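# Move apple from plate onto cutting board and press down

## Task

Lift the apple off the plate and put it down on the open wood of the cutting board, far from the knife and from every rim of the board, then push it steadily down against the board for several seconds without easing off. It counts as failed (and the run stops) if the board or the knife gets shifted, or if the apple is pressed so hard that it gets crushed. It also fails if anything is still in motion at the end, if the result only holds because the robot is holding it, if anything the robot is touching at the end drops more than roughly a fingernail's thickness once released, or if anything is knocked or placed off the table.

## Robot and tools

Robot: one six-joint arm ending in a right-handed five-finger hand. Cameras: cam_low (672x504, fixed) and cam_wrist (504x504 fisheye on the hand). The simulation keeps running between calls, so time passes while the operator thinks.

Frames. The scene frame sits on the table top under the arm base: +z up, +y to the left when facing along +x. State lines report the hand point in this frame: end_effector_position in metres, end_effector_quat_wxyz, plus linear (m/s) and angular (rad/s) velocities. The hand point is 0.05 m in front of the palm, where index pad and thumb tip meet in a pinch. Its own axes: +z along the straightened fingers, +y out of the palm, +x across the palm toward the little finger. Straight fingers extend 0.06-0.07 m past the point along +z. Across the palm the hand spans 0.08 m toward the little finger, and toward the thumb 0.02 m with the thumb swung in front of the palm or up to 0.09 m otherwise. A wrist bracket on the little-finger side reaches 0.11 m across and 0.03 m past the point along +y and can collide.

execute_actions: argument actions is a list holding zero or one item. Empty list = just read the state. An item with rows (1 to 15 rows) and steps (at most 15) runs an action; each step is 1/30 s, one row per step, last row reused if rows run out (default 15 steps). An item with only steps (up to 300) is a wait counted from the previous result. Optional pictures (boolean) toggles images.

A row is 14 numbers, each in [-1, 1], in this order: dx, dy, dz, rx, ry, rz, little, ring, middle, index, thumb_bend, thumb_turn, force_limit, speed.
- dx..rz are an offset, not a pose: a shift of the hand point in its own axes, measured from the hand point pose shown in the latest result (before any result has shown it, or in the second and later calls within one reply, from where it is when the action begins). Every row is relative to that same base, not to the previous row. Scale: 1.0 = 0.6 m or 180 degrees. rx, ry, rz form a single rotation vector. All zeros means return to the base pose, not hold still.
- little, ring, middle, index, thumb_bend: absolute targets, +1 straight/open, -1 fully curled/bent. thumb_turn: +1 beside the palm, -1 across in front of it. A pinch is roughly index -0.22, thumb_bend -0.75, thumb_turn -0.57.
- force_limit: closing motors halt at a fingertip load rising linearly from about 0 N at -1 to 10 N at +1 (15 N for the two thumb motors); opening ignores it.
- speed: finger speed from nearly zero at -1 to full at +1 (full travel 0.6 s).
Each step the commanded pose is clipped to within 100 mm and 16 degrees of the measured one; position is favoured over orientation. Arm motion trails commands by about 0.17 s, so after a big shift check the reported pose and send the remainder.

move: target is one 14-number row as above (same offset rules); it drives the hand point along a straight line to that pose over 0.5-10 s, and hand values are sent at the start. speed: top path speed in m/s, 0.002 to 0.5 (default 0.25; turning up to twice that in rad/s). stop_force (optional, N, 9 to 40): stop when the wrist sensor feels that much extra push against the direction of travel; then back off two steps and hold. Use it only for slow, non-rotating approaches, and omit it when moving away from something being pressed. The result adds a move: line with the ending (done, contact, off_target, moving, held, fault) and limits (paced = pose clipped, held = some steps blocked), plus distance from target.



Result lines. pose unreachable: the clearance check altered or blocked the command; HELD marks steps not sent. Hand target: pose the controller is heading to. hand_measured, hand_stopped_by, hand_load_n: six values in the finger order above; stopped_by words are moving, target, force, stalled, fault (dead motor). Loads are fingertip newtons, positive when pushed open; a lost grip shows as loads near 0. hand_force_limit and hand_speed echo settings. Wrist force and Wrist torque: flange sensor readings in the hand's x y z axes, noisy (offset up to about 4 N, noise up to 2.4 N), saturating near 50 N; pressing down on a surface shows force pointing back into the arm. MOTOR HOT appears at 70 °C; at 85 °C an OVER-TEMPERATURE FAULT brakes the arm for a while.

Gripping. Swing the thumb in front of the palm before reaching the object; the whole hand can then enclose items 0.035-0.08 m across, lying over the palm on the wrist side of the hand point. Motors move only when their target changes by 0.01 or more, then lock on arrival or at force_limit. Repeating the same numbers keeps the grip; to squeeze harder raise force_limit and send a more-closed target; to release send a more-open one. For gentle closing use speed -0.9 or lower, since fast fingers overshoot the limit.

Avoid: fast contact and targets far past a surface (the arm is stiff); a joint torque overload (wrist joints limit 26 N m, others 139 N m) or any 150 N external force stops the arm for 10 s and drops the rest of the call. Do not shove the board or knife, crush the apple, drop anything, or leave objects moving or resting on the hand at the end.

Each tool is called after "Request:" as name([rows], argument=value, ...), one row to a line, values as JSON.

Reference images:

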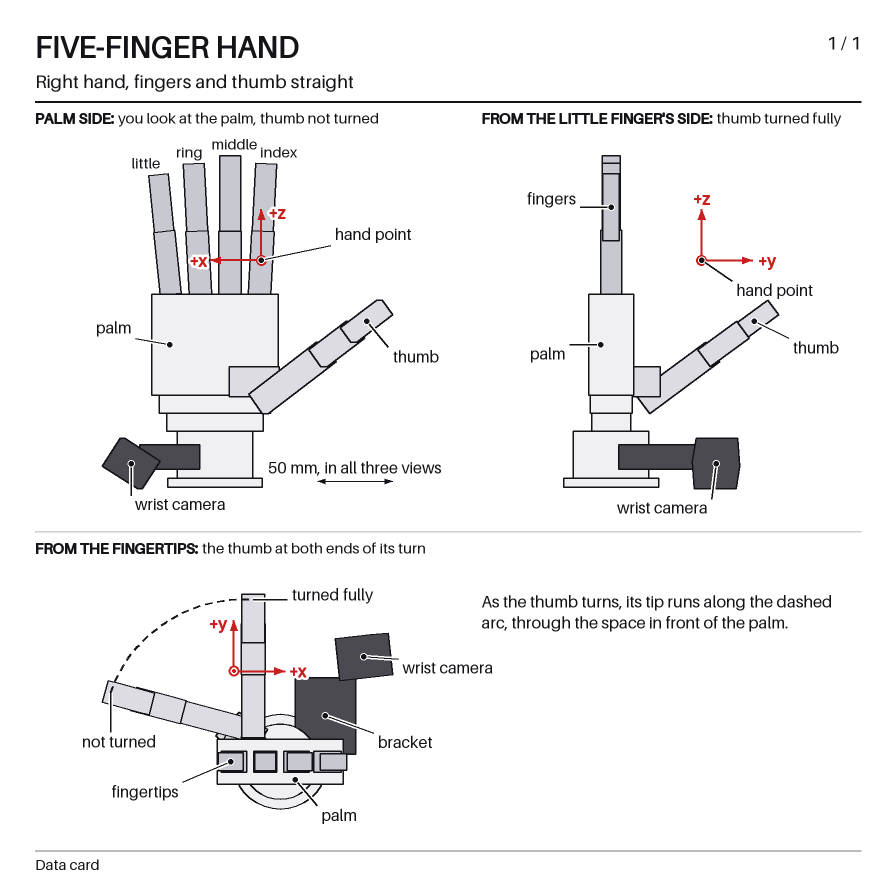

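## Session

Request:
execute_actions(actions=[])

Scene clock: 0.00 s of 4800.00 s.
end_effector_position=(+0.5203, -0.2045, +0.2932) hand_measured=(+1.000, +1.000, +1.000, +1.000, +1.000, +1.000) hand_load_n=(+0.0, +0.0, +0.0, +0.0, +0.0, +0.0) hand_stopped_by=(target, target, target, target, target, target) hand_force_limit=0.00 hand_speed=-0.80 end_effector_quat_wxyz=(+0.351, +0.657, +0.653, +0.137) end_effector_velocity=(+0.000, +0.000, -0.000) end_effector_angular_velocity=(-0.000, +0.000, +0.001)
Joint positions: [-1.128 -0.856  1.741  0.666  0.724 -0.816]
Joint velocities: [ 0.    -0.    -0.    -0.    -0.    -0.001]
Wrist force (N, on the end effector, along its own x y z axes, offset not removed): no reading
Wrist torque (N m, same axes, about the end effector's origin, offset not removed): no reading
Hand target: +0.520, -0.204, +0.293; +0.351, +0.657, +0.653, +0.137

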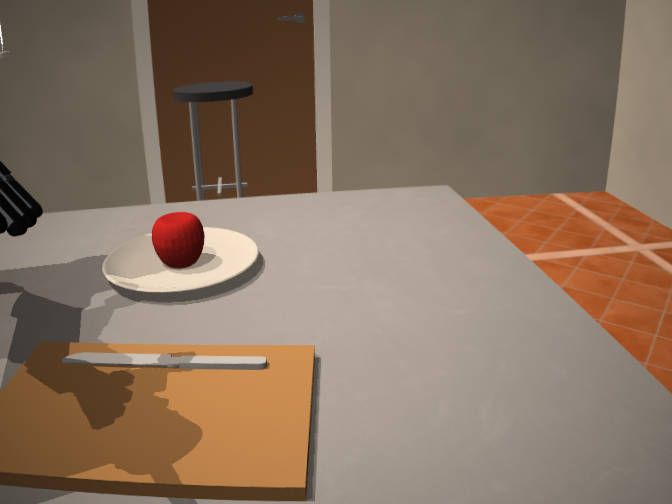

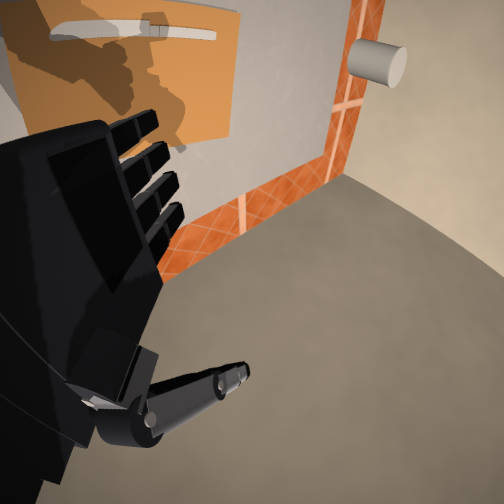

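Request:
move(target=[0.628,0.05,-0.03,-0.132,-0.075,-0.949,0.7,0.7,0.7,0.7,1,-1,0,0.5], speed=0.4)

Scene clock: 24.30 s of 4800.00 s.
end_effector_position=(+0.5726, +0.1626, +0.2206) hand_measured=(+0.700, +0.700, +0.700, +0.700, +1.000, -1.000) hand_load_n=(+0.0, +0.0, +0.0, +0.0, +0.0, +0.0) hand_stopped_by=(target, target, target, target, target, target) hand_force_limit=0.00 hand_speed=0.50 end_effector_quat_wxyz=(-0.298, +0.640, -0.642, +0.300) end_effector_velocity=(+0.000, +0.002, -0.000) end_effector_angular_velocity=(-0.006, +0.007, +0.008)
Joint positions: [-0.705 -1.277  1.664  0.52   0.539 -3.072]
Joint velocities: [ 0.004  0.003 -0.008  0.013  0.    -0.015]
Wrist force (N, on the end effector, along its own x y z axes, offset not removed): [-0.3 1.5 -1.2]
Wrist torque (N m, same axes, about the end effector's origin, offset not removed): [0.27 0.14 0.14]
Hand target: +0.573, +0.163, +0.221; -0.297, +0.641, -0.641, +0.300
Off the commanded pose: 0.001 m, 0 deg.
After step 100, 16.57 s passed at rest.
move: done
camera_calibration (this result's frames):
cam_wrist: T_world_to_cam=[[-0.629004, 0.0819129, -0.773074, 0.514284], [-0.398169, 0.820152, 0.410867, -0.00171877], [0.667694, 0.566251, -0.483264, -0.237265], [0, 0, 0, 1]] pos_world=[0.481223, 0.0936345, 0.283625]

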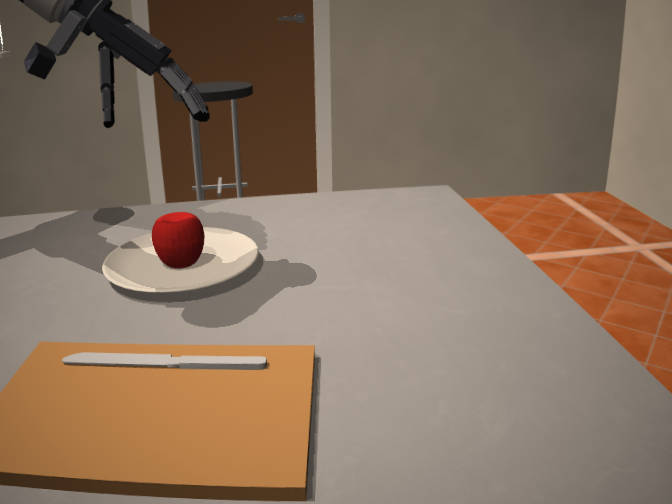

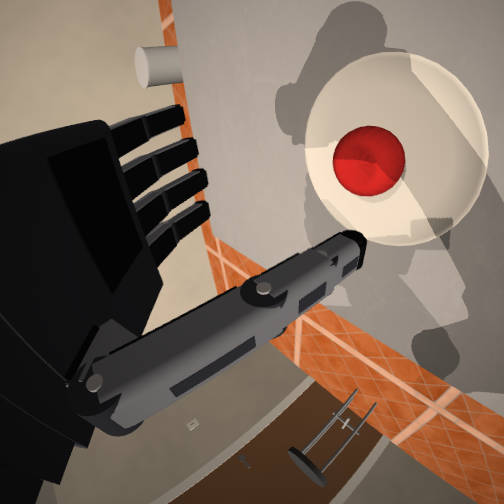

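Request:
move(target=[-0.017,0.113,0.15,0,0,0,0.7,0.7,0.7,0.7,1,-1,0,0.5])

Scene clock: 29.57 s of 4800.00 s.
end_effector_position=(+0.5979, +0.1725, +0.1111) hand_measured=(+0.700, +0.700, +0.700, +0.700, +1.000, -1.000) hand_load_n=(+0.0, +0.0, +0.0, +0.0, +0.0, +0.0) hand_stopped_by=(target, target, target, target, target, target) hand_force_limit=0.00 hand_speed=0.50 end_effector_quat_wxyz=(-0.297, +0.640, -0.642, +0.300) end_effector_velocity=(+0.001, +0.000, -0.003) end_effector_angular_velocity=(+0.001, -0.001, -0.001)
Joint positions: [-0.491 -1.244  1.764  0.168  0.69  -2.807]
Joint velocities: [ 0.005  0.001  0.003 -0.01   0.004  0.008]
Wrist force (N, on the end effector, along its own x y z axes, offset not removed): [1.3 0.8 0.1]
Wrist torque (N m, same axes, about the end effector's origin, offset not removed): [0.17 -0.10 0.28]
Hand target: +0.598, +0.173, +0.111; -0.298, +0.640, -0.642, +0.300
Off the commanded pose: 0.000 m, 0 deg.
After step 100, 0.83 s passed at rest.
move: done
camera_calibration (this result's frames):
cam_wrist: T_world_to_cam=[[-0.629002, 0.0817, -0.773099, 0.444766], [-0.398135, 0.820295, 0.410615, 0.0451705], [0.667716, 0.566075, -0.483439, -0.312577], [0, 0, 0, 1]] pos_world=[0.506455, 0.103551, 0.174189]

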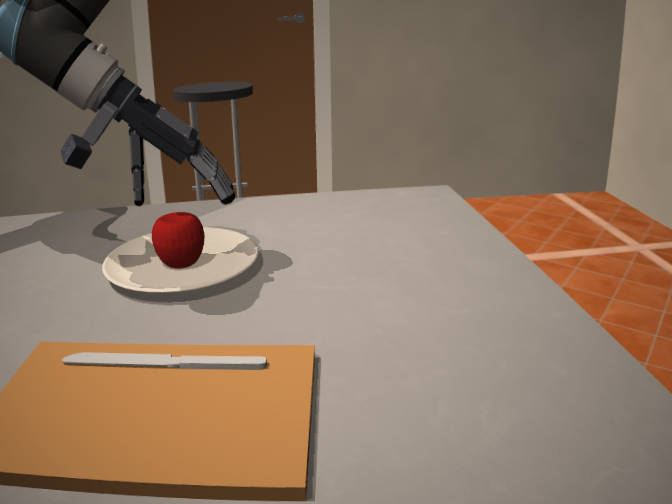

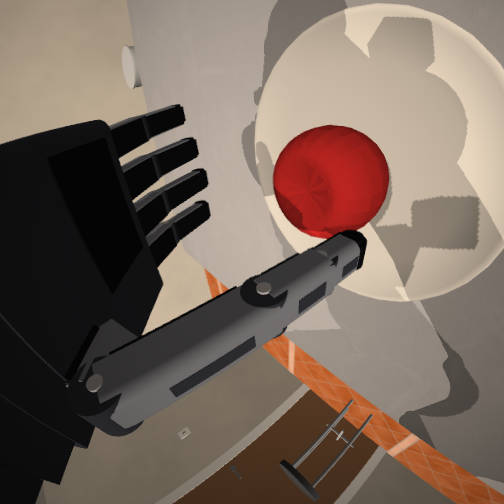

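Request:
move(target=[0,0.072,0.071,0,0,0,0.7,0.7,0.7,0.7,1,-1,0,0.5], speed=0.05, stop_force=10)

Request:
zoom_image(camera="cam_low", region=[40,120,300,320])

Scene clock: 35.50 s of 4800.00 s.
end_effector_position=(+0.6027, +0.1724, +0.0510) hand_measured=(+0.700, +0.700, +0.700, +0.700, +1.000, -1.000) hand_load_n=(+0.0, +0.0, +0.0, +0.0, +0.0, +0.0) hand_stopped_by=(target, target, target, target, target, target) hand_force_limit=0.00 hand_speed=0.50 end_effector_quat_wxyz=(-0.297, +0.640, -0.642, +0.300) end_effector_velocity=(+0.001, -0.000, -0.002) end_effector_angular_velocity=(+0.000, -0.001, -0.001)
Joint positions: [-0.389 -1.201  1.817  0.004  0.771 -2.714]
Joint velocities: [ 0.003  0.002  0.001 -0.006  0.004  0.005]
Wrist force (N, on the end effector, along its own x y z axes, offset not removed): [0.9 1.1 -0.4]
Wrist torque (N m, same axes, about the end effector's origin, offset not removed): [0.24 -0.04 0.18]
Hand target: +0.603, +0.172, +0.051; -0.297, +0.640, -0.642, +0.300
Off the commanded pose: 0.000 m, 0 deg.
After step 100, 1.00 s passed at rest.
move: done
camera_calibration (this result's frames):
cam_wrist: T_world_to_cam=[[-0.628975, 0.0815756, -0.773133, 0.401301], [-0.398144, 0.820366, 0.410465, 0.0719001], [0.667736, 0.565991, -0.483511, -0.344789], [0, 0, 0, 1]] pos_world=[0.511263, 0.103427, 0.114037]

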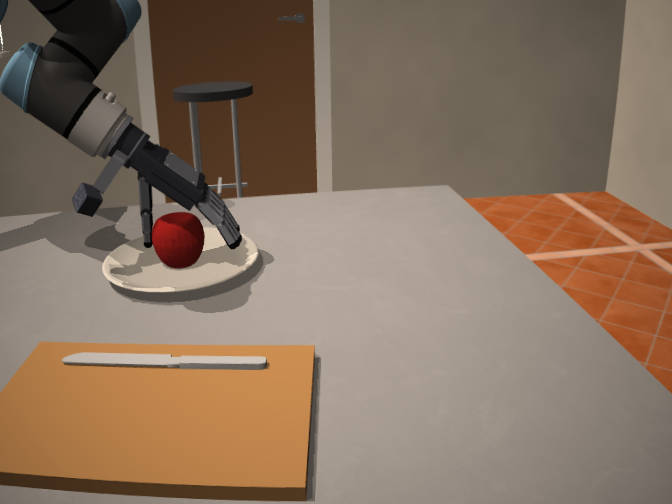

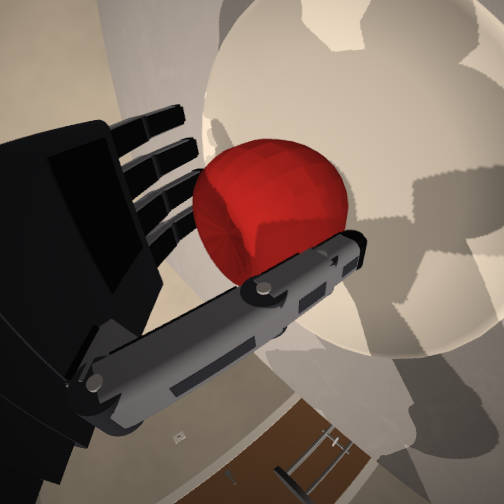

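Region (40, 120, 300, 320) of cam_low's 672x504 image, scaled by 1.938, with more detail than that image has; it fills the top 388 rows of this view, and the rest is white.

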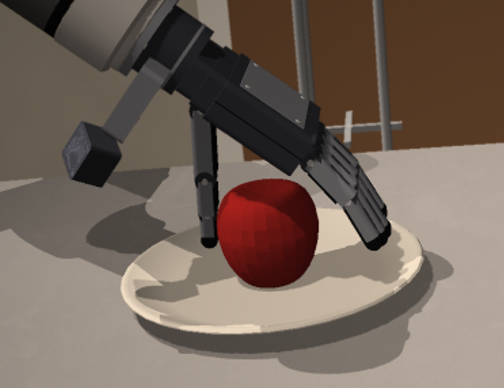

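Request:
move(target=[0.003,0.013,0.011,0,0,0,0.7,0.7,0.7,0.7,1,-1,0,0.5], speed=0.02, stop_force=10)

Request:
move(target=[0,0,0,0,0,0,0.3,-0.5,-0.5,-0.5,0.4,-1,0.1,-0.8])

Request:
zoom_image(camera="cam_low", region=[40,120,300,320])

Scene clock: 41.63 s of 4800.00 s.
end_effector_position=(+0.6027, +0.1706, +0.0410) hand_measured=(+0.700, +0.700, +0.700, +0.700, +1.000, -1.000) hand_load_n=(+0.0, +0.0, +0.0, +0.0, +0.0, +0.0) hand_stopped_by=(target, target, target, target, target, target) hand_force_limit=0.00 hand_speed=0.50 end_effector_quat_wxyz=(-0.297, +0.640, -0.642, +0.300) end_effector_velocity=(+0.000, -0.000, -0.002) end_effector_angular_velocity=(+0.002, +0.000, -0.000)
Joint positions: [-0.375 -1.191  1.826 -0.024  0.782 -2.702]
Joint velocities: [ 0.003  0.003  0.002 -0.007  0.002  0.004]
Wrist force (N, on the end effector, along its own x y z axes, offset not removed): [1.1 0.9 -2.0]
Wrist torque (N m, same axes, about the end effector's origin, offset not removed): [0.16 -0.13 0.23]
Hand target: +0.603, +0.171, +0.041; -0.297, +0.640, -0.642, +0.300
Off the commanded pose: 0.000 m, 0 deg.
After step 100, 2.00 s passed at rest.
move: done
camera_calibration (this result's frames):
cam_wrist: T_world_to_cam=[[-0.628987, 0.0815527, -0.773127, 0.393778], [-0.398138, 0.820378, 0.410447, 0.0774508], [0.667729, 0.565977, -0.483537, -0.348613], [0, 0, 0, 1]] pos_world=[0.511296, 0.101655, 0.104083]

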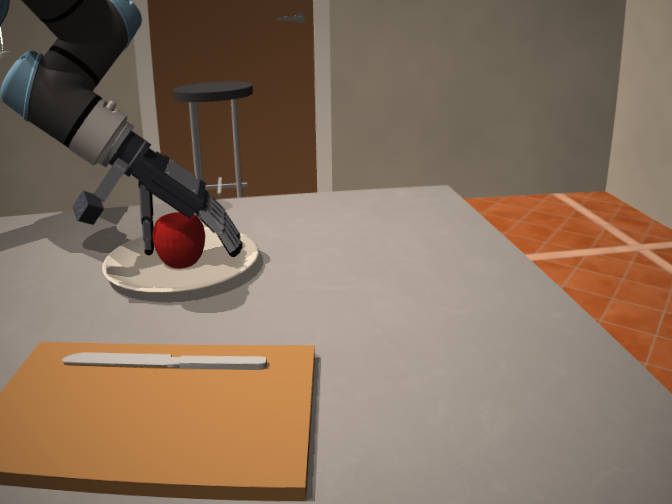

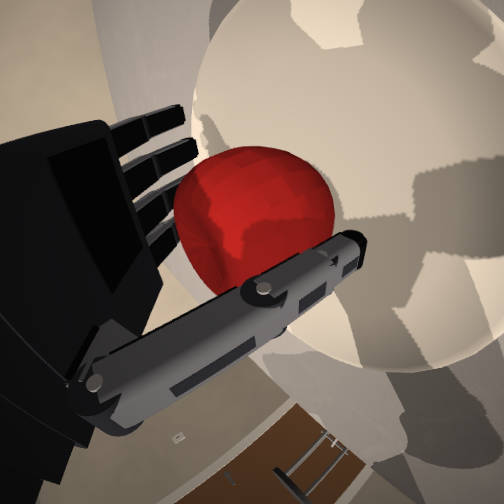

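Scene clock: 43.73 s of 4800.00 s.
end_effector_position=(+0.6027, +0.1706, +0.0410) hand_measured=(+0.300, +0.092, +0.214, +0.170, +0.686, -1.000) hand_load_n=(+0.0, +6.0, +2.0, +6.5, +11.5, +2.0) hand_stopped_by=(target, force, force, force, force, target) hand_force_limit=0.10 hand_speed=-0.80 end_effector_quat_wxyz=(-0.297, +0.640, -0.642, +0.300) end_effector_velocity=(-0.001, -0.000, -0.001) end_effector_angular_velocity=(+0.001, +0.001, -0.003)
Joint positions: [-0.375 -1.191  1.826 -0.024  0.782 -2.702]
Joint velocities: [-0.     0.     0.002  0.     0.001  0.001]
Wrist force (N, on the end effector, along its own x y z axes, offset not removed): [1.0 2.6 0.5]
Wrist torque (N m, same axes, about the end effector's origin, offset not removed): [0.26 -0.15 0.28]
Hand target: +0.603, +0.171, +0.041; -0.297, +0.640, -0.642, +0.300
Off the commanded pose: 0.000 m, 0 deg.
move: done
camera_calibration (this result's frames):
cam_wrist: T_world_to_cam=[[-0.628986, 0.0815513, -0.773127, 0.393779], [-0.39814, 0.820377, 0.410447, 0.0774516], [0.667728, 0.565978, -0.483537, -0.348614], [0, 0, 0, 1]] pos_world=[0.511297, 0.101655, 0.104084]

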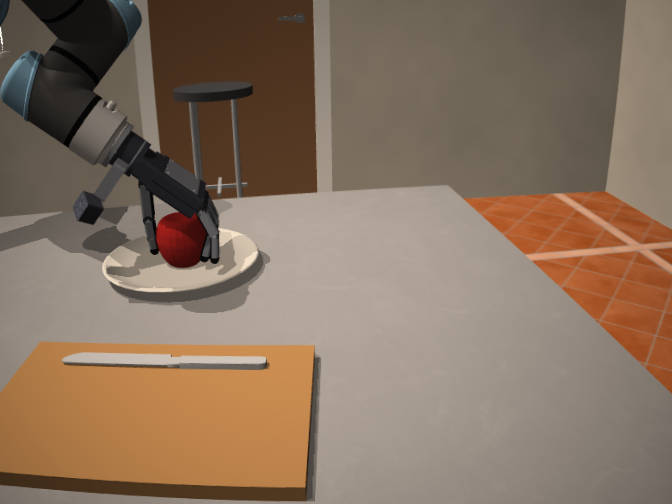

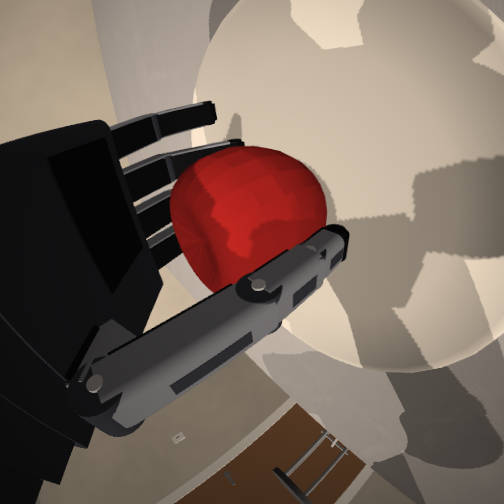

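Region (40, 120, 300, 320) of cam_low's 672x504 image, scaled by 1.938, with more detail than that image has; it fills the top 388 rows of this view, and the rest is white.

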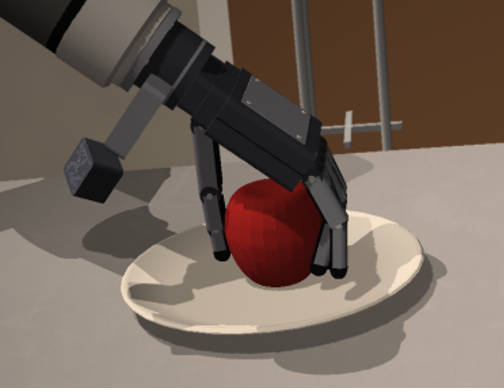

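Grip is good. Lifting 6 cm and carrying it over the board.

Request:
move(target=[0,-0.077,-0.064,0,0,0,0.3,-0.5,-0.5,-0.5,0.4,-1,0.1,-0.8], speed=0.1)

Request:
move(target=[0.575,0,0,0,0,0,0.3,-0.5,-0.5,-0.5,0.4,-1,0.1,-0.8], speed=0.2)

Scene clock: 48.13 s of 4800.00 s.
end_effector_position=(+0.6030, +0.1707, +0.1008) hand_measured=(+0.300, +0.092, +0.214, +0.170, +0.686, -1.000) hand_load_n=(+0.0, +6.0, +2.0, +6.5, +11.5, +2.0) hand_stopped_by=(target, force, force, force, force, target) hand_force_limit=0.10 hand_speed=-0.80 end_effector_quat_wxyz=(-0.297, +0.640, -0.642, +0.300) end_effector_velocity=(-0.000, -0.001, +0.002) end_effector_angular_velocity=(+0.001, +0.001, -0.002)
Joint positions: [-0.472 -1.227  1.763  0.138  0.705 -2.788]
Joint velocities: [-0.004 -0.    -0.002  0.008 -0.003 -0.004]
Wrist force (N, on the end effector, along its own x y z axes, offset not removed): [1.0 3.2 0.2]
Wrist torque (N m, same axes, about the end effector's origin, offset not removed): [0.34 -0.07 0.26]
Hand target: +0.603, +0.171, +0.101; -0.297, +0.640, -0.642, +0.300
Off the commanded pose: 0.000 m, 0 deg.
move: done
camera_calibration (this result's frames):
cam_wrist: T_world_to_cam=[[-0.628945, 0.0816849, -0.773146, 0.440129], [-0.398174, 0.820295, 0.410576, 0.0529557], [0.667746, 0.566077, -0.483396, -0.320045], [0, 0, 0, 1]] pos_world=[0.511611, 0.101779, 0.163833]

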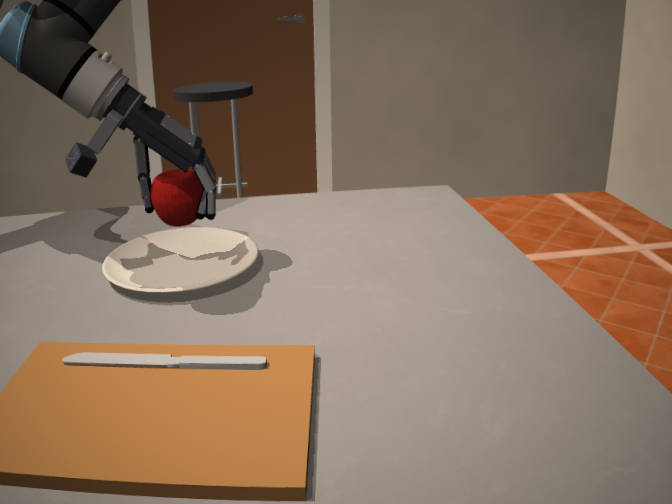

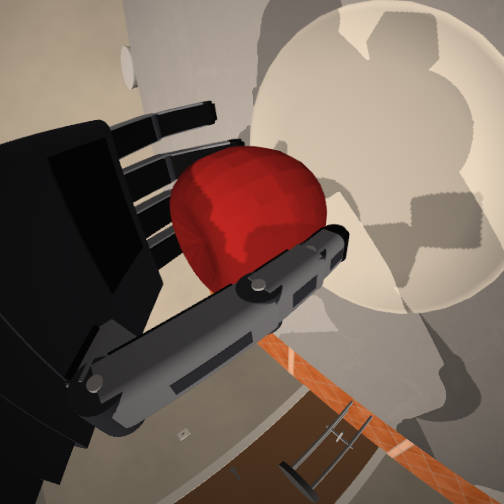

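Scene clock: 50.47 s of 4800.00 s.
end_effector_position=(+0.6026, -0.1736, +0.1013) hand_measured=(+0.300, +0.092, +0.214, +0.170, +0.686, -1.000) hand_load_n=(+0.0, +6.0, +2.0, +6.5, +11.5, +2.0) hand_stopped_by=(target, force, force, force, force, target) hand_force_limit=0.10 hand_speed=-0.80 end_effector_quat_wxyz=(-0.298, +0.640, -0.642, +0.300) end_effector_velocity=(-0.000, -0.002, -0.000) end_effector_angular_velocity=(+0.003, +0.003, +0.000)
Joint positions: [-0.86  -0.536  1.412  0.276  0.458 -3.351]
Joint velocities: [-0.002  0.009 -0.009  0.012 -0.002 -0.009]
Wrist force (N, on the end effector, along its own x y z axes, offset not removed): [1.4 2.1 1.2]
Wrist torque (N m, same axes, about the end effector's origin, offset not removed): [0.14 -0.22 0.32]
Hand target: +0.603, -0.174, +0.101; -0.298, +0.640, -0.642, +0.299
Off the commanded pose: 0.001 m, 0 deg.
move: done
camera_calibration (this result's frames):
cam_wrist: T_world_to_cam=[[-0.629112, 0.0819972, -0.772978, 0.468539], [-0.398207, 0.820026, 0.411082, 0.334979], [0.667569, 0.566422, -0.483236, -0.12449], [0, 0, 0, 1]] pos_world=[0.51126, -0.242597, 0.164309]

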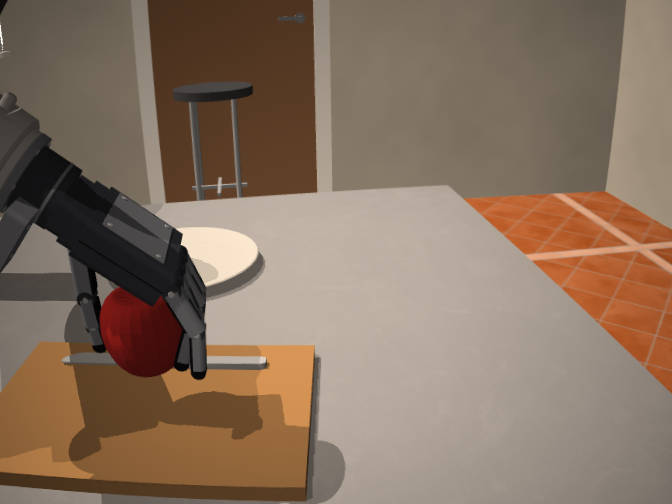

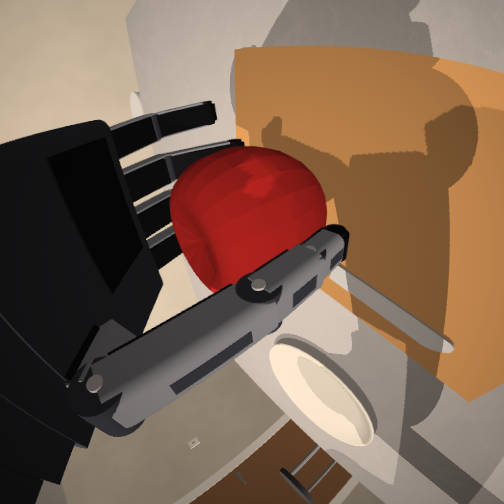

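Request:
move(target=[0.004,0.047,0.04,0,0,0,0.3,-0.5,-0.5,-0.5,0.4,-1,0.1,-0.8], speed=0.04, stop_force=9)

Request:
move(target=[0,0.032,0.0268,0,0,0,0.3,-0.5,-0.5,-0.5,0.4,-1,0.1,-0.8], speed=0.004, stop_force=12)

Request:
wait(seconds=1)

Scene clock: 57.70 s of 4800.00 s.
end_effector_position=(+0.6029, -0.1760, +0.0646) hand_measured=(+0.300, +0.092, +0.214, +0.170, +0.686, -1.000) hand_load_n=(+0.0, +6.0, +2.0, +6.5, +11.5, +2.0) hand_stopped_by=(target, force, force, force, force, target) hand_force_limit=0.10 hand_speed=-0.80 end_effector_quat_wxyz=(-0.298, +0.640, -0.642, +0.300) end_effector_velocity=(-0.000, +0.000, -0.003) end_effector_angular_velocity=(+0.000, -0.001, +0.001)
Joint positions: [-0.825 -0.517  1.455  0.152  0.473 -3.281]
Joint velocities: [ 0.002  0.001  0.005 -0.01   0.     0.005]
Wrist force (N, on the end effector, along its own x y z axes, offset not removed): [1.3 3.1 0.9]
Wrist torque (N m, same axes, about the end effector's origin, offset not removed): [0.38 -0.19 0.29]
Hand target: +0.603, -0.176, +0.064; -0.298, +0.640, -0.642, +0.300
Off the commanded pose: 0.000 m, 0 deg.
After step 100, 2.60 s passed at rest.
move: done
camera_calibration (this result's frames):
cam_wrist: T_world_to_cam=[[-0.629121, 0.0819731, -0.772973, 0.440513], [-0.398185, 0.820054, 0.411048, 0.352184], [0.667574, 0.566385, -0.483273, -0.141036], [0, 0, 0, 1]] pos_world=[0.511522, -0.245039, 0.127581]

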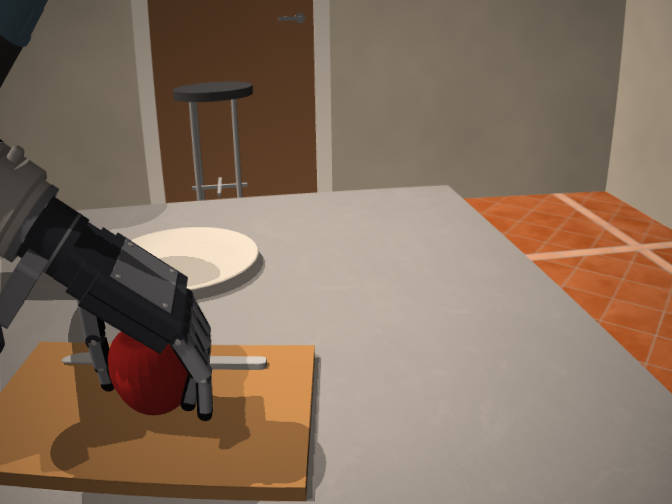

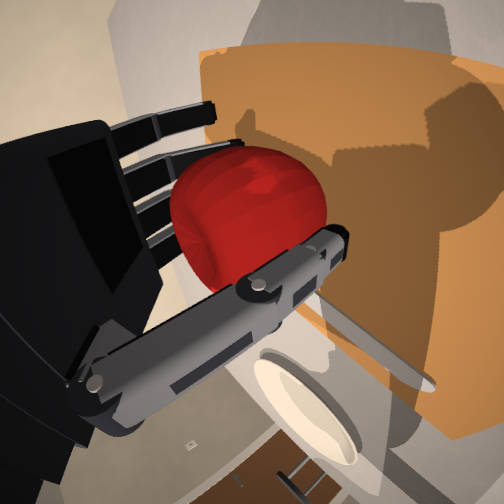

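Scene clock: 62.17 s of 4800.00 s.
end_effector_position=(+0.6029, -0.1760, +0.0480) hand_measured=(+0.300, +0.092, +0.214, +0.170, +0.686, -1.000) hand_load_n=(+0.0, +5.0, +1.5, +5.0, +11.5, +1.5) hand_stopped_by=(target, force, force, force, force, target) hand_force_limit=0.10 hand_speed=-0.80 end_effector_quat_wxyz=(-0.298, +0.640, -0.642, +0.299) end_effector_velocity=(+0.000, +0.001, +0.001) end_effector_angular_velocity=(+0.002, +0.001, -0.001)
Joint positions: [-0.808 -0.51   1.475  0.096  0.482 -3.248]
Joint velocities: [ 0.     0.    -0.002  0.006 -0.001 -0.001]
Wrist force (N, on the end effector, along its own x y z axes, offset not removed): [1.5 -6.4 -11.7]
Wrist torque (N m, same axes, about the end effector's origin, offset not removed): [0.20 0.10 0.07]
Hand target: +0.603, -0.176, +0.048; -0.298, +0.640, -0.642, +0.300
Off the commanded pose: 0.009 m, 0 deg.
move: contact
camera_calibration (this result's frames):
cam_wrist: T_world_to_cam=[[-0.629206, 0.0823928, -0.772859, 0.427836], [-0.397891, 0.820041, 0.411357, 0.358737], [0.66767, 0.566342, -0.483191, -0.149083], [0, 0, 0, 1]] pos_world=[0.511474, -0.244998, 0.111053]

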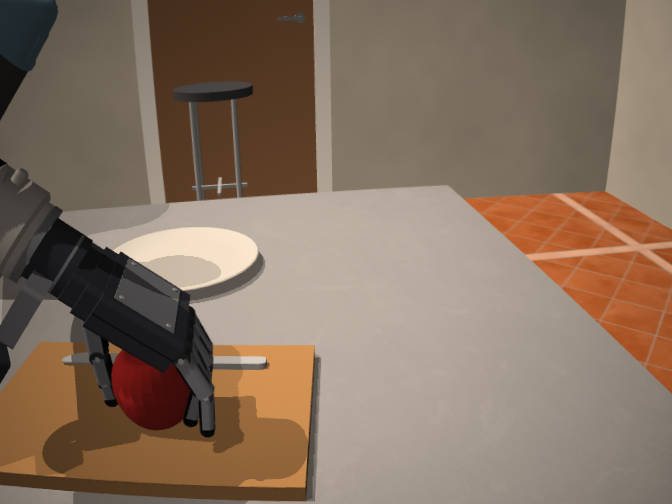

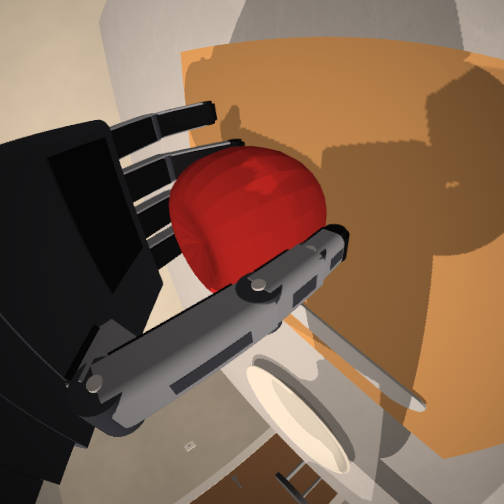

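Scene clock: 63.17 s of 4800.00 s.
end_effector_position=(+0.6029, -0.1761, +0.0484) hand_measured=(+0.300, +0.092, +0.214, +0.170, +0.686, -1.000) hand_load_n=(+0.0, +5.5, +2.0, +6.0, +11.5, +2.0) hand_stopped_by=(target, force, force, force, force, target) hand_force_limit=0.10 hand_speed=-0.80 end_effector_quat_wxyz=(-0.298, +0.640, -0.642, +0.300) end_effector_velocity=(+0.000, -0.000, +0.001) end_effector_angular_velocity=(-0.001, -0.001, +0.001)
Joint positions: [-0.808 -0.51   1.474  0.097  0.481 -3.249]
Joint velocities: [-0.     0.    -0.002 -0.    -0.001  0.   ]
Wrist force (N, on the end effector, along its own x y z axes, offset not removed): [1.4 2.0 -5.4]
Wrist torque (N m, same axes, about the end effector's origin, offset not removed): [0.61 -0.05 0.27]
Hand target: +0.603, -0.176, +0.048; -0.298, +0.640, -0.642, +0.300
Off the commanded pose: 0.009 m, 0 deg.
Steps of this call (steps 1 to 30: nothing new was sent). Readings (end_effector_position | what the end effector reports):
1: (+0.6029, -0.1760, +0.0481) | hand_measured=(+0.300, +0.092, +0.214, +0.170, +0.686, -1.000) hand_load_n=(+0.0, +5.0, +1.5, +5.5, +11.5, +1.5) hand_stopped_by=(target, force, force, force, force, target) hand_force_limit=0.10 hand_speed=-0.80
2: (+0.6029, -0.1760, +0.0481) | hand_measured=(+0.300, +0.092, +0.214, +0.170, +0.686, -1.000) hand_load_n=(+0.0, +5.0, +1.5, +5.5, +11.5, +1.5) hand_stopped_by=(target, force, force, force, force, target) hand_force_limit=0.10 hand_speed=-0.80
4: (+0.6029, -0.1761, +0.0482) | hand_measured=(+0.300, +0.092, +0.214, +0.170, +0.686, -1.000) hand_load_n=(+0.0, +5.0, +1.5, +5.5, +11.5, +1.5) hand_stopped_by=(target, force, force, force, force, target) hand_force_limit=0.10 hand_speed=-0.80
8: (+0.6029, -0.1761, +0.0483) | hand_measured=(+0.300, +0.092, +0.214, +0.170, +0.686, -1.000) hand_load_n=(+0.0, +5.0, +1.5, +5.5, +11.5, +2.0) hand_stopped_by=(target, force, force, force, force, target) hand_force_limit=0.10 hand_speed=-0.80
30: the state above
camera_calibration (this result's frames):
cam_wrist: T_world_to_cam=[[-0.629052, 0.0819203, -0.773035, 0.427982], [-0.398229, 0.820076, 0.410962, 0.358894], [0.667613, 0.566361, -0.483247, -0.148859], [0, 0, 0, 1]] pos_world=[0.511526, -0.245073, 0.111418]

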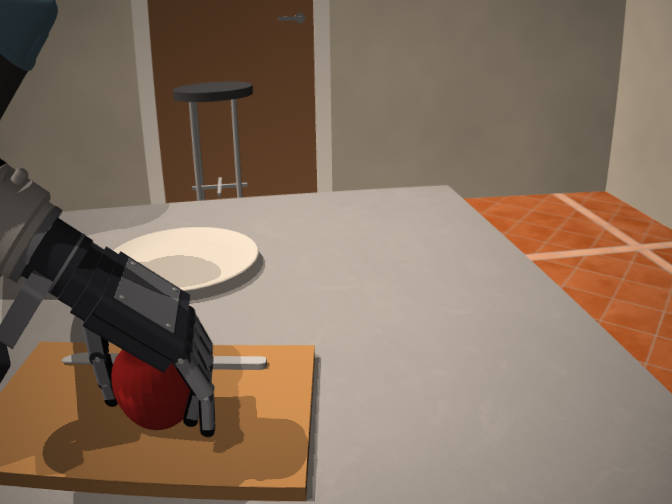

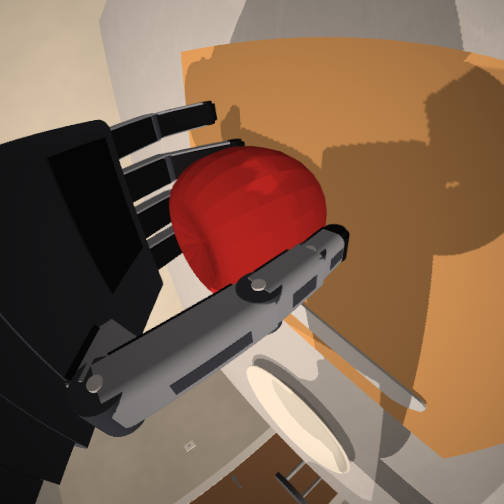

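Stiffness is about 27 N/mm, so I'll press 0.6 mm further.

Request:
execute_actions([
  {"rows":[[0,0.00077,0.00064,0,0,0,0.3,-0.5,-0.5,-0.5,0.4,-1,0.1,-0.8]]},
], pictures=false)

Request:
execute_actions([
  {"steps":60},
], pictures=false)

Scene clock: 66.50 s of 4800.00 s.
end_effector_position=(+0.6029, -0.1761, +0.0479) hand_measured=(+0.300, +0.092, +0.214, +0.170, +0.686, -1.000) hand_load_n=(+0.0, +4.5, +1.0, +5.0, +11.5, +1.5) hand_stopped_by=(target, force, force, force, force, target) hand_force_limit=0.10 hand_speed=-0.80 end_effector_quat_wxyz=(-0.298, +0.640, -0.642, +0.300) end_effector_velocity=(-0.000, -0.000, -0.000) end_effector_angular_velocity=(-0.001, +0.000, -0.001)
Joint positions: [-0.808 -0.51   1.475  0.095  0.482 -3.248]
Joint velocities: [ 0.    -0.     0.001 -0.001  0.001  0.   ]
Wrist force (N, on the end effector, along its own x y z axes, offset not removed): [1.6 -7.7 -15.5]
Wrist torque (N m, same axes, about the end effector's origin, offset not removed): [0.10 -0.02 0.08]
Hand target: +0.603, -0.176, +0.048; -0.298, +0.640, -0.642, +0.300
Off the commanded pose: 0.000 m, 0 deg.
Steps of this call (steps 1 to 85: nothing new was sent; steps 86 to 100: all 15 steps of this action). Readings (end_effector_position | what the end effector reports):
86: (+0.6029, -0.1761, +0.0484) | hand_measured=(+0.300, +0.092, +0.214, +0.170, +0.686, -1.000) hand_load_n=(+0.0, +5.5, +2.0, +6.0, +11.5, +2.0) hand_stopped_by=(target, force, force, force, force, target) hand_force_limit=0.10 hand_speed=-0.80
87: (+0.6029, -0.1761, +0.0484) | hand_measured=(+0.300, +0.092, +0.214, +0.170, +0.686, -1.000) hand_load_n=(+0.0, +5.5, +2.0, +6.0, +11.5, +2.0) hand_stopped_by=(target, force, force, force, force, target) hand_force_limit=0.10 hand_speed=-0.80
89: (+0.6029, -0.1761, +0.0484) | hand_measured=(+0.300, +0.092, +0.214, +0.170, +0.686, -1.000) hand_load_n=(+0.0, +5.5, +1.5, +5.5, +11.5, +2.0) hand_stopped_by=(target, force, force, force, force, target) hand_force_limit=0.10 hand_speed=-0.80
93: (+0.6030, -0.1761, +0.0481) | hand_measured=(+0.300, +0.092, +0.214, +0.170, +0.686, -1.000) hand_load_n=(+0.0, +5.0, +1.5, +5.5, +11.5, +2.0) hand_stopped_by=(target, force, force, force, force, target) hand_force_limit=0.10 hand_speed=-0.80
100: the state above

Scene clock: 68.50 s of 4800.00 s.
end_effector_position=(+0.6029, -0.1761, +0.0478) hand_measured=(+0.300, +0.092, +0.214, +0.170, +0.686, -1.000) hand_load_n=(+0.0, +4.5, +1.0, +4.5, +11.5, +1.5) hand_stopped_by=(target, force, force, force, force, target) hand_force_limit=0.10 hand_speed=-0.80 end_effector_quat_wxyz=(-0.298, +0.640, -0.642, +0.300) end_effector_velocity=(-0.000, +0.000, -0.000) end_effector_angular_velocity=(+0.001, +0.001, -0.001)
Joint positions: [-0.808 -0.51   1.475  0.095  0.482 -3.248]
Joint velocities: [-0.    -0.     0.001 -0.     0.001  0.   ]
Wrist force (N, on the end effector, along its own x y z axes, offset not removed): [-1.1 -7.0 -16.6]
Wrist torque (N m, same axes, about the end effector's origin, offset not removed): [0.06 0.37 0.01]
Hand target: +0.603, -0.176, +0.048; -0.298, +0.640, -0.642, +0.300
Off the commanded pose: 0.000 m, 0 deg.
Steps of this call (steps 1 to 60: nothing new was sent). Readings (end_effector_position | what the end effector reports):
1: (+0.6029, -0.1761, +0.0478) | hand_measured=(+0.300, +0.092, +0.214, +0.170, +0.686, -1.000) hand_load_n=(+0.0, +4.5, +1.0, +5.0, +11.5, +1.5) hand_stopped_by=(target, force, force, force, force, target) hand_force_limit=0.10 hand_speed=-0.80
2: (+0.6029, -0.1761, +0.0478) | hand_measured=(+0.300, +0.092, +0.214, +0.170, +0.686, -1.000) hand_load_n=(+0.0, +4.5, +1.0, +5.0, +11.5, +1.5) hand_stopped_by=(target, force, force, force, force, target) hand_force_limit=0.10 hand_speed=-0.80
4: (+0.6029, -0.1761, +0.0478) | hand_measured=(+0.300, +0.092, +0.214, +0.170, +0.686, -1.000) hand_load_n=(+0.0, +4.5, +1.0, +4.5, +11.5, +1.5) hand_stopped_by=(target, force, force, force, force, target) hand_force_limit=0.10 hand_speed=-0.80
8: (+0.6029, -0.1761, +0.0478) | hand_measured=(+0.300, +0.092, +0.214, +0.170, +0.686, -1.000) hand_load_n=(+0.0, +4.5, +1.0, +4.5, +11.5, +1.5) hand_stopped_by=(target, force, force, force, force, target) hand_force_limit=0.10 hand_speed=-0.80
60: the state above

Request:
execute_actions([
  {"steps":150},
], pictures=false)

Request:
move(target=[0,-0.0008,-0.0007,0,0,0,0.7,0.7,0.7,0.7,1,-1,0.1,-0.8])

Request:
move(target=[0,-0.1,-0.09,0,0,0,0.7,0.7,0.7,0.7,1,-1,0.1,-0.8], speed=0.08)

Request:
wait(seconds=1)

Scene clock: 73.50 s of 4800.00 s.
end_effector_position=(+0.6029, -0.1761, +0.0478) hand_measured=(+0.300, +0.092, +0.214, +0.170, +0.686, -1.000) hand_load_n=(+0.0, +4.5, +1.0, +4.5, +11.5, +1.5) hand_stopped_by=(target, force, force, force, force, target) hand_force_limit=0.10 hand_speed=-0.80 end_effector_quat_wxyz=(-0.298, +0.640, -0.642, +0.300) end_effector_velocity=(-0.000, -0.000, -0.000) end_effector_angular_velocity=(+0.001, +0.001, -0.002)
Joint positions: [-0.808 -0.51   1.475  0.095  0.482 -3.248]
Joint velocities: [-0.    -0.     0.001  0.     0.001 -0.   ]
Wrist force (N, on the end effector, along its own x y z axes, offset not removed): [0.9 -7.0 -16.5]
Wrist torque (N m, same axes, about the end effector's origin, offset not removed): [0.11 0.23 0.14]
Hand target: +0.603, -0.176, +0.048; -0.298, +0.640, -0.642, +0.300
Off the commanded pose: 0.000 m, 0 deg.
Steps of this call (steps 1 to 100: nothing new was sent; then 1.67 s passed at rest). Readings (end_effector_position | what the end effector reports):
1: (+0.6029, -0.1761, +0.0478) | hand_measured=(+0.300, +0.092, +0.214, +0.170, +0.686, -1.000) hand_load_n=(+0.0, +4.5, +1.0, +4.5, +11.5, +1.5) hand_stopped_by=(target, force, force, force, force, target) hand_force_limit=0.10 hand_speed=-0.80
2: (+0.6029, -0.1761, +0.0478) | hand_measured=(+0.300, +0.092, +0.214, +0.170, +0.686, -1.000) hand_load_n=(+0.0, +4.5, +1.0, +4.5, +11.5, +1.5) hand_stopped_by=(target, force, force, force, force, target) hand_force_limit=0.10 hand_speed=-0.80
4: (+0.6029, -0.1761, +0.0478) | hand_measured=(+0.300, +0.092, +0.214, +0.170, +0.686, -1.000) hand_load_n=(+0.0, +4.5, +1.0, +4.5, +11.5, +1.5) hand_stopped_by=(target, force, force, force, force, target) hand_force_limit=0.10 hand_speed=-0.80
8: (+0.6029, -0.1761, +0.0478) | hand_measured=(+0.300, +0.092, +0.214, +0.170, +0.686, -1.000) hand_load_n=(+0.0, +4.5, +1.0, +4.5, +11.5, +1.5) hand_stopped_by=(target, force, force, force, force, target) hand_force_limit=0.10 hand_speed=-0.80
100: the state above

Scene clock: 75.60 s of 4800.00 s.
end_effector_position=(+0.6029, -0.1761, +0.0484) hand_measured=(+0.700, +0.700, +0.700, +0.700, +1.000, -1.000) hand_load_n=(+0.0, +0.0, +0.0, +0.0, +0.0, +0.0) hand_stopped_by=(target, target, target, target, target, target) hand_force_limit=0.10 hand_speed=-0.80 end_effector_quat_wxyz=(-0.298, +0.640, -0.642, +0.300) end_effector_velocity=(+0.000, -0.000, +0.000) end_effector_angular_velocity=(-0.001, -0.001, +0.001)
Joint positions: [-0.809 -0.51   1.474  0.097  0.481 -3.249]
Joint velocities: [-0.    -0.    -0.001 -0.     0.    -0.   ]
Wrist force (N, on the end effector, along its own x y z axes, offset not removed): [0.4 1.7 -0.8]
Wrist torque (N m, same axes, about the end effector's origin, offset not removed): [0.31 0.04 0.20]
Hand target: +0.603, -0.176, +0.048; -0.298, +0.640, -0.642, +0.300
Off the commanded pose: 0.000 m, 0 deg.
move: done
camera_calibration (this result's frames):
cam_wrist: T_world_to_cam=[[-0.629052, 0.0819197, -0.773034, 0.428001], [-0.39823, 0.820075, 0.410962, 0.358873], [0.667612, 0.566362, -0.483247, -0.14883], [0, 0, 0, 1]] pos_world=[0.51151, -0.245073, 0.111454]

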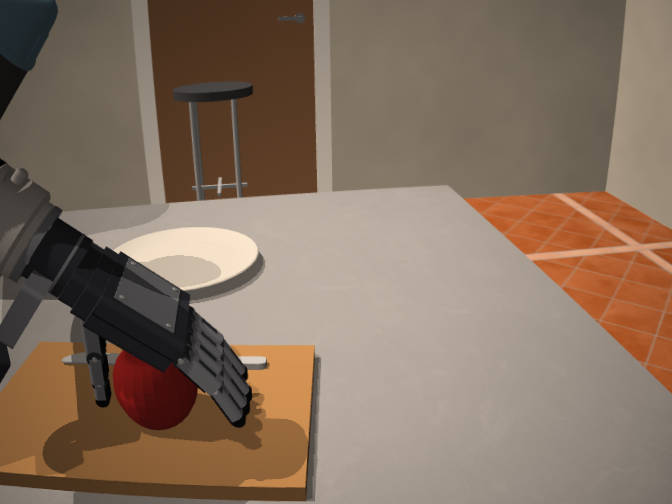

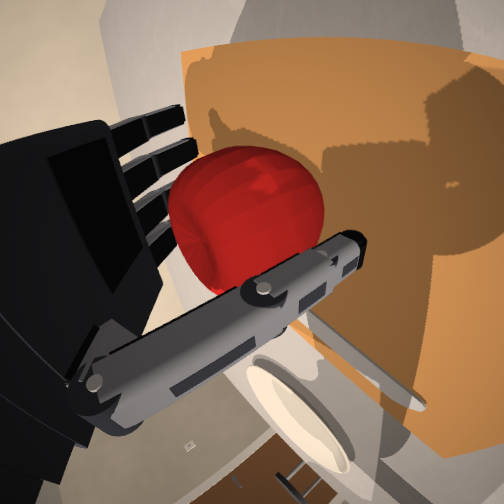

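Scene clock: 77.10 s of 4800.00 s.
end_effector_position=(+0.6001, -0.1759, +0.1289) hand_measured=(+0.700, +0.700, +0.700, +0.700, +1.000, -1.000) hand_load_n=(+0.0, +0.0, +0.0, +0.0, +0.0, +0.0) hand_stopped_by=(target, target, target, target, target, target) hand_force_limit=0.10 hand_speed=-0.80 end_effector_quat_wxyz=(-0.298, +0.640, -0.642, +0.300) end_effector_velocity=(-0.000, -0.000, +0.001) end_effector_angular_velocity=(+0.002, +0.002, -0.002)
Joint positions: [-0.892 -0.538  1.372  0.378  0.446 -3.417]
Joint velocities: [-0.002  0.001 -0.004  0.01   0.    -0.004]
Wrist force (N, on the end effector, along its own x y z axes, offset not removed): [0.9 1.4 -1.0]
Wrist torque (N m, same axes, about the end effector's origin, offset not removed): [0.26 -0.07 0.26]
Hand target: +0.600, -0.176, +0.129; -0.298, +0.640, -0.642, +0.300
Off the commanded pose: 0.000 m, 0 deg.
move: done
camera_calibration (this result's frames):
cam_wrist: T_world_to_cam=[[-0.629043, 0.0818268, -0.773052, 0.488439], [-0.398369, 0.820011, 0.410955, 0.324596], [0.667538, 0.566468, -0.483225, -0.108113], [0, 0, 0, 1]] pos_world=[0.508728, -0.244897, 0.191952]

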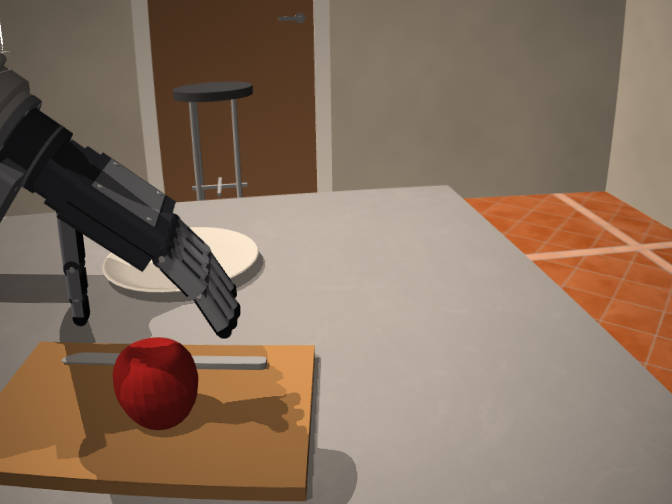

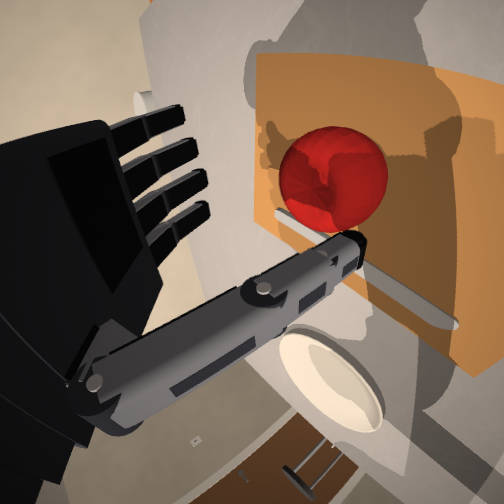

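Scene clock: 78.10 s of 4800.00 s.
end_effector_position=(+0.6001, -0.1759, +0.1291) hand_measured=(+0.700, +0.700, +0.700, +0.700, +1.000, -1.000) hand_load_n=(+0.0, +0.0, +0.0, +0.0, +0.0, +0.0) hand_stopped_by=(target, target, target, target, target, target) hand_force_limit=0.10 hand_speed=-0.80 end_effector_quat_wxyz=(-0.298, +0.640, -0.642, +0.300) end_effector_velocity=(+0.000, -0.000, +0.000) end_effector_angular_velocity=(-0.002, -0.000, -0.001)
Joint positions: [-0.892 -0.538  1.371  0.379  0.446 -3.418]
Joint velocities: [-0.    -0.    -0.    -0.     0.001  0.   ]
Wrist force (N, on the end effector, along its own x y z axes, offset not removed): [0.7 1.4 0.1]
Wrist torque (N m, same axes, about the end effector's origin, offset not removed): [0.18 -0.12 0.29]
Hand target: +0.600, -0.176, +0.129; -0.298, +0.640, -0.642, +0.300
Off the commanded pose: 0.000 m, 0 deg.
Steps of this call (steps 1 to 30: nothing new was sent). Readings (end_effector_position | what the end effector reports):
1: (+0.6001, -0.1759, +0.1290) | hand_measured=(+0.700, +0.700, +0.700, +0.700, +1.000, -1.000) hand_load_n=(+0.0, +0.0, +0.0, +0.0, +0.0, +0.0) hand_stopped_by=(target, target, target, target, target, target) hand_force_limit=0.10 hand_speed=-0.80
2: (+0.6001, -0.1759, +0.1290) | hand_measured=(+0.700, +0.700, +0.700, +0.700, +1.000, -1.000) hand_load_n=(+0.0, +0.0, +0.0, +0.0, +0.0, +0.0) hand_stopped_by=(target, target, target, target, target, target) hand_force_limit=0.10 hand_speed=-0.80
4: (+0.6001, -0.1759, +0.1290) | hand_measured=(+0.700, +0.700, +0.700, +0.700, +1.000, -1.000) hand_load_n=(+0.0, +0.0, +0.0, +0.0, +0.0, +0.0) hand_stopped_by=(target, target, target, target, target, target) hand_force_limit=0.10 hand_speed=-0.80
8: (+0.6001, -0.1759, +0.1291) | hand_measured=(+0.700, +0.700, +0.700, +0.700, +1.000, -1.000) hand_load_n=(+0.0, +0.0, +0.0, +0.0, +0.0, +0.0) hand_stopped_by=(target, target, target, target, target, target) hand_force_limit=0.10 hand_speed=-0.80
30: the state above
camera_calibration (this result's frames):
cam_wrist: T_world_to_cam=[[-0.629195, 0.0819585, -0.772915, 0.488622], [-0.398261, 0.819964, 0.411153, 0.324457], [0.66746, 0.566517, -0.483276, -0.107934], [0, 0, 0, 1]] pos_world=[0.508698, -0.244944, 0.192099]

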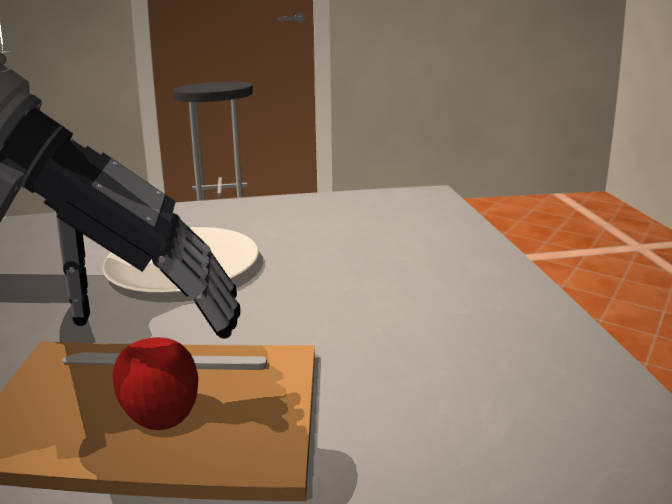

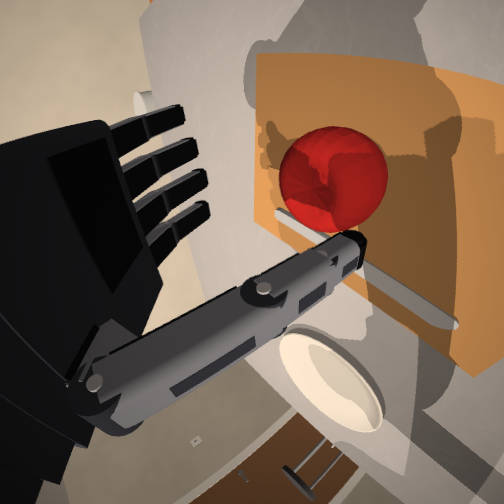

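Request:
finished_scene(scene=1)

The scene is finished: the task was done.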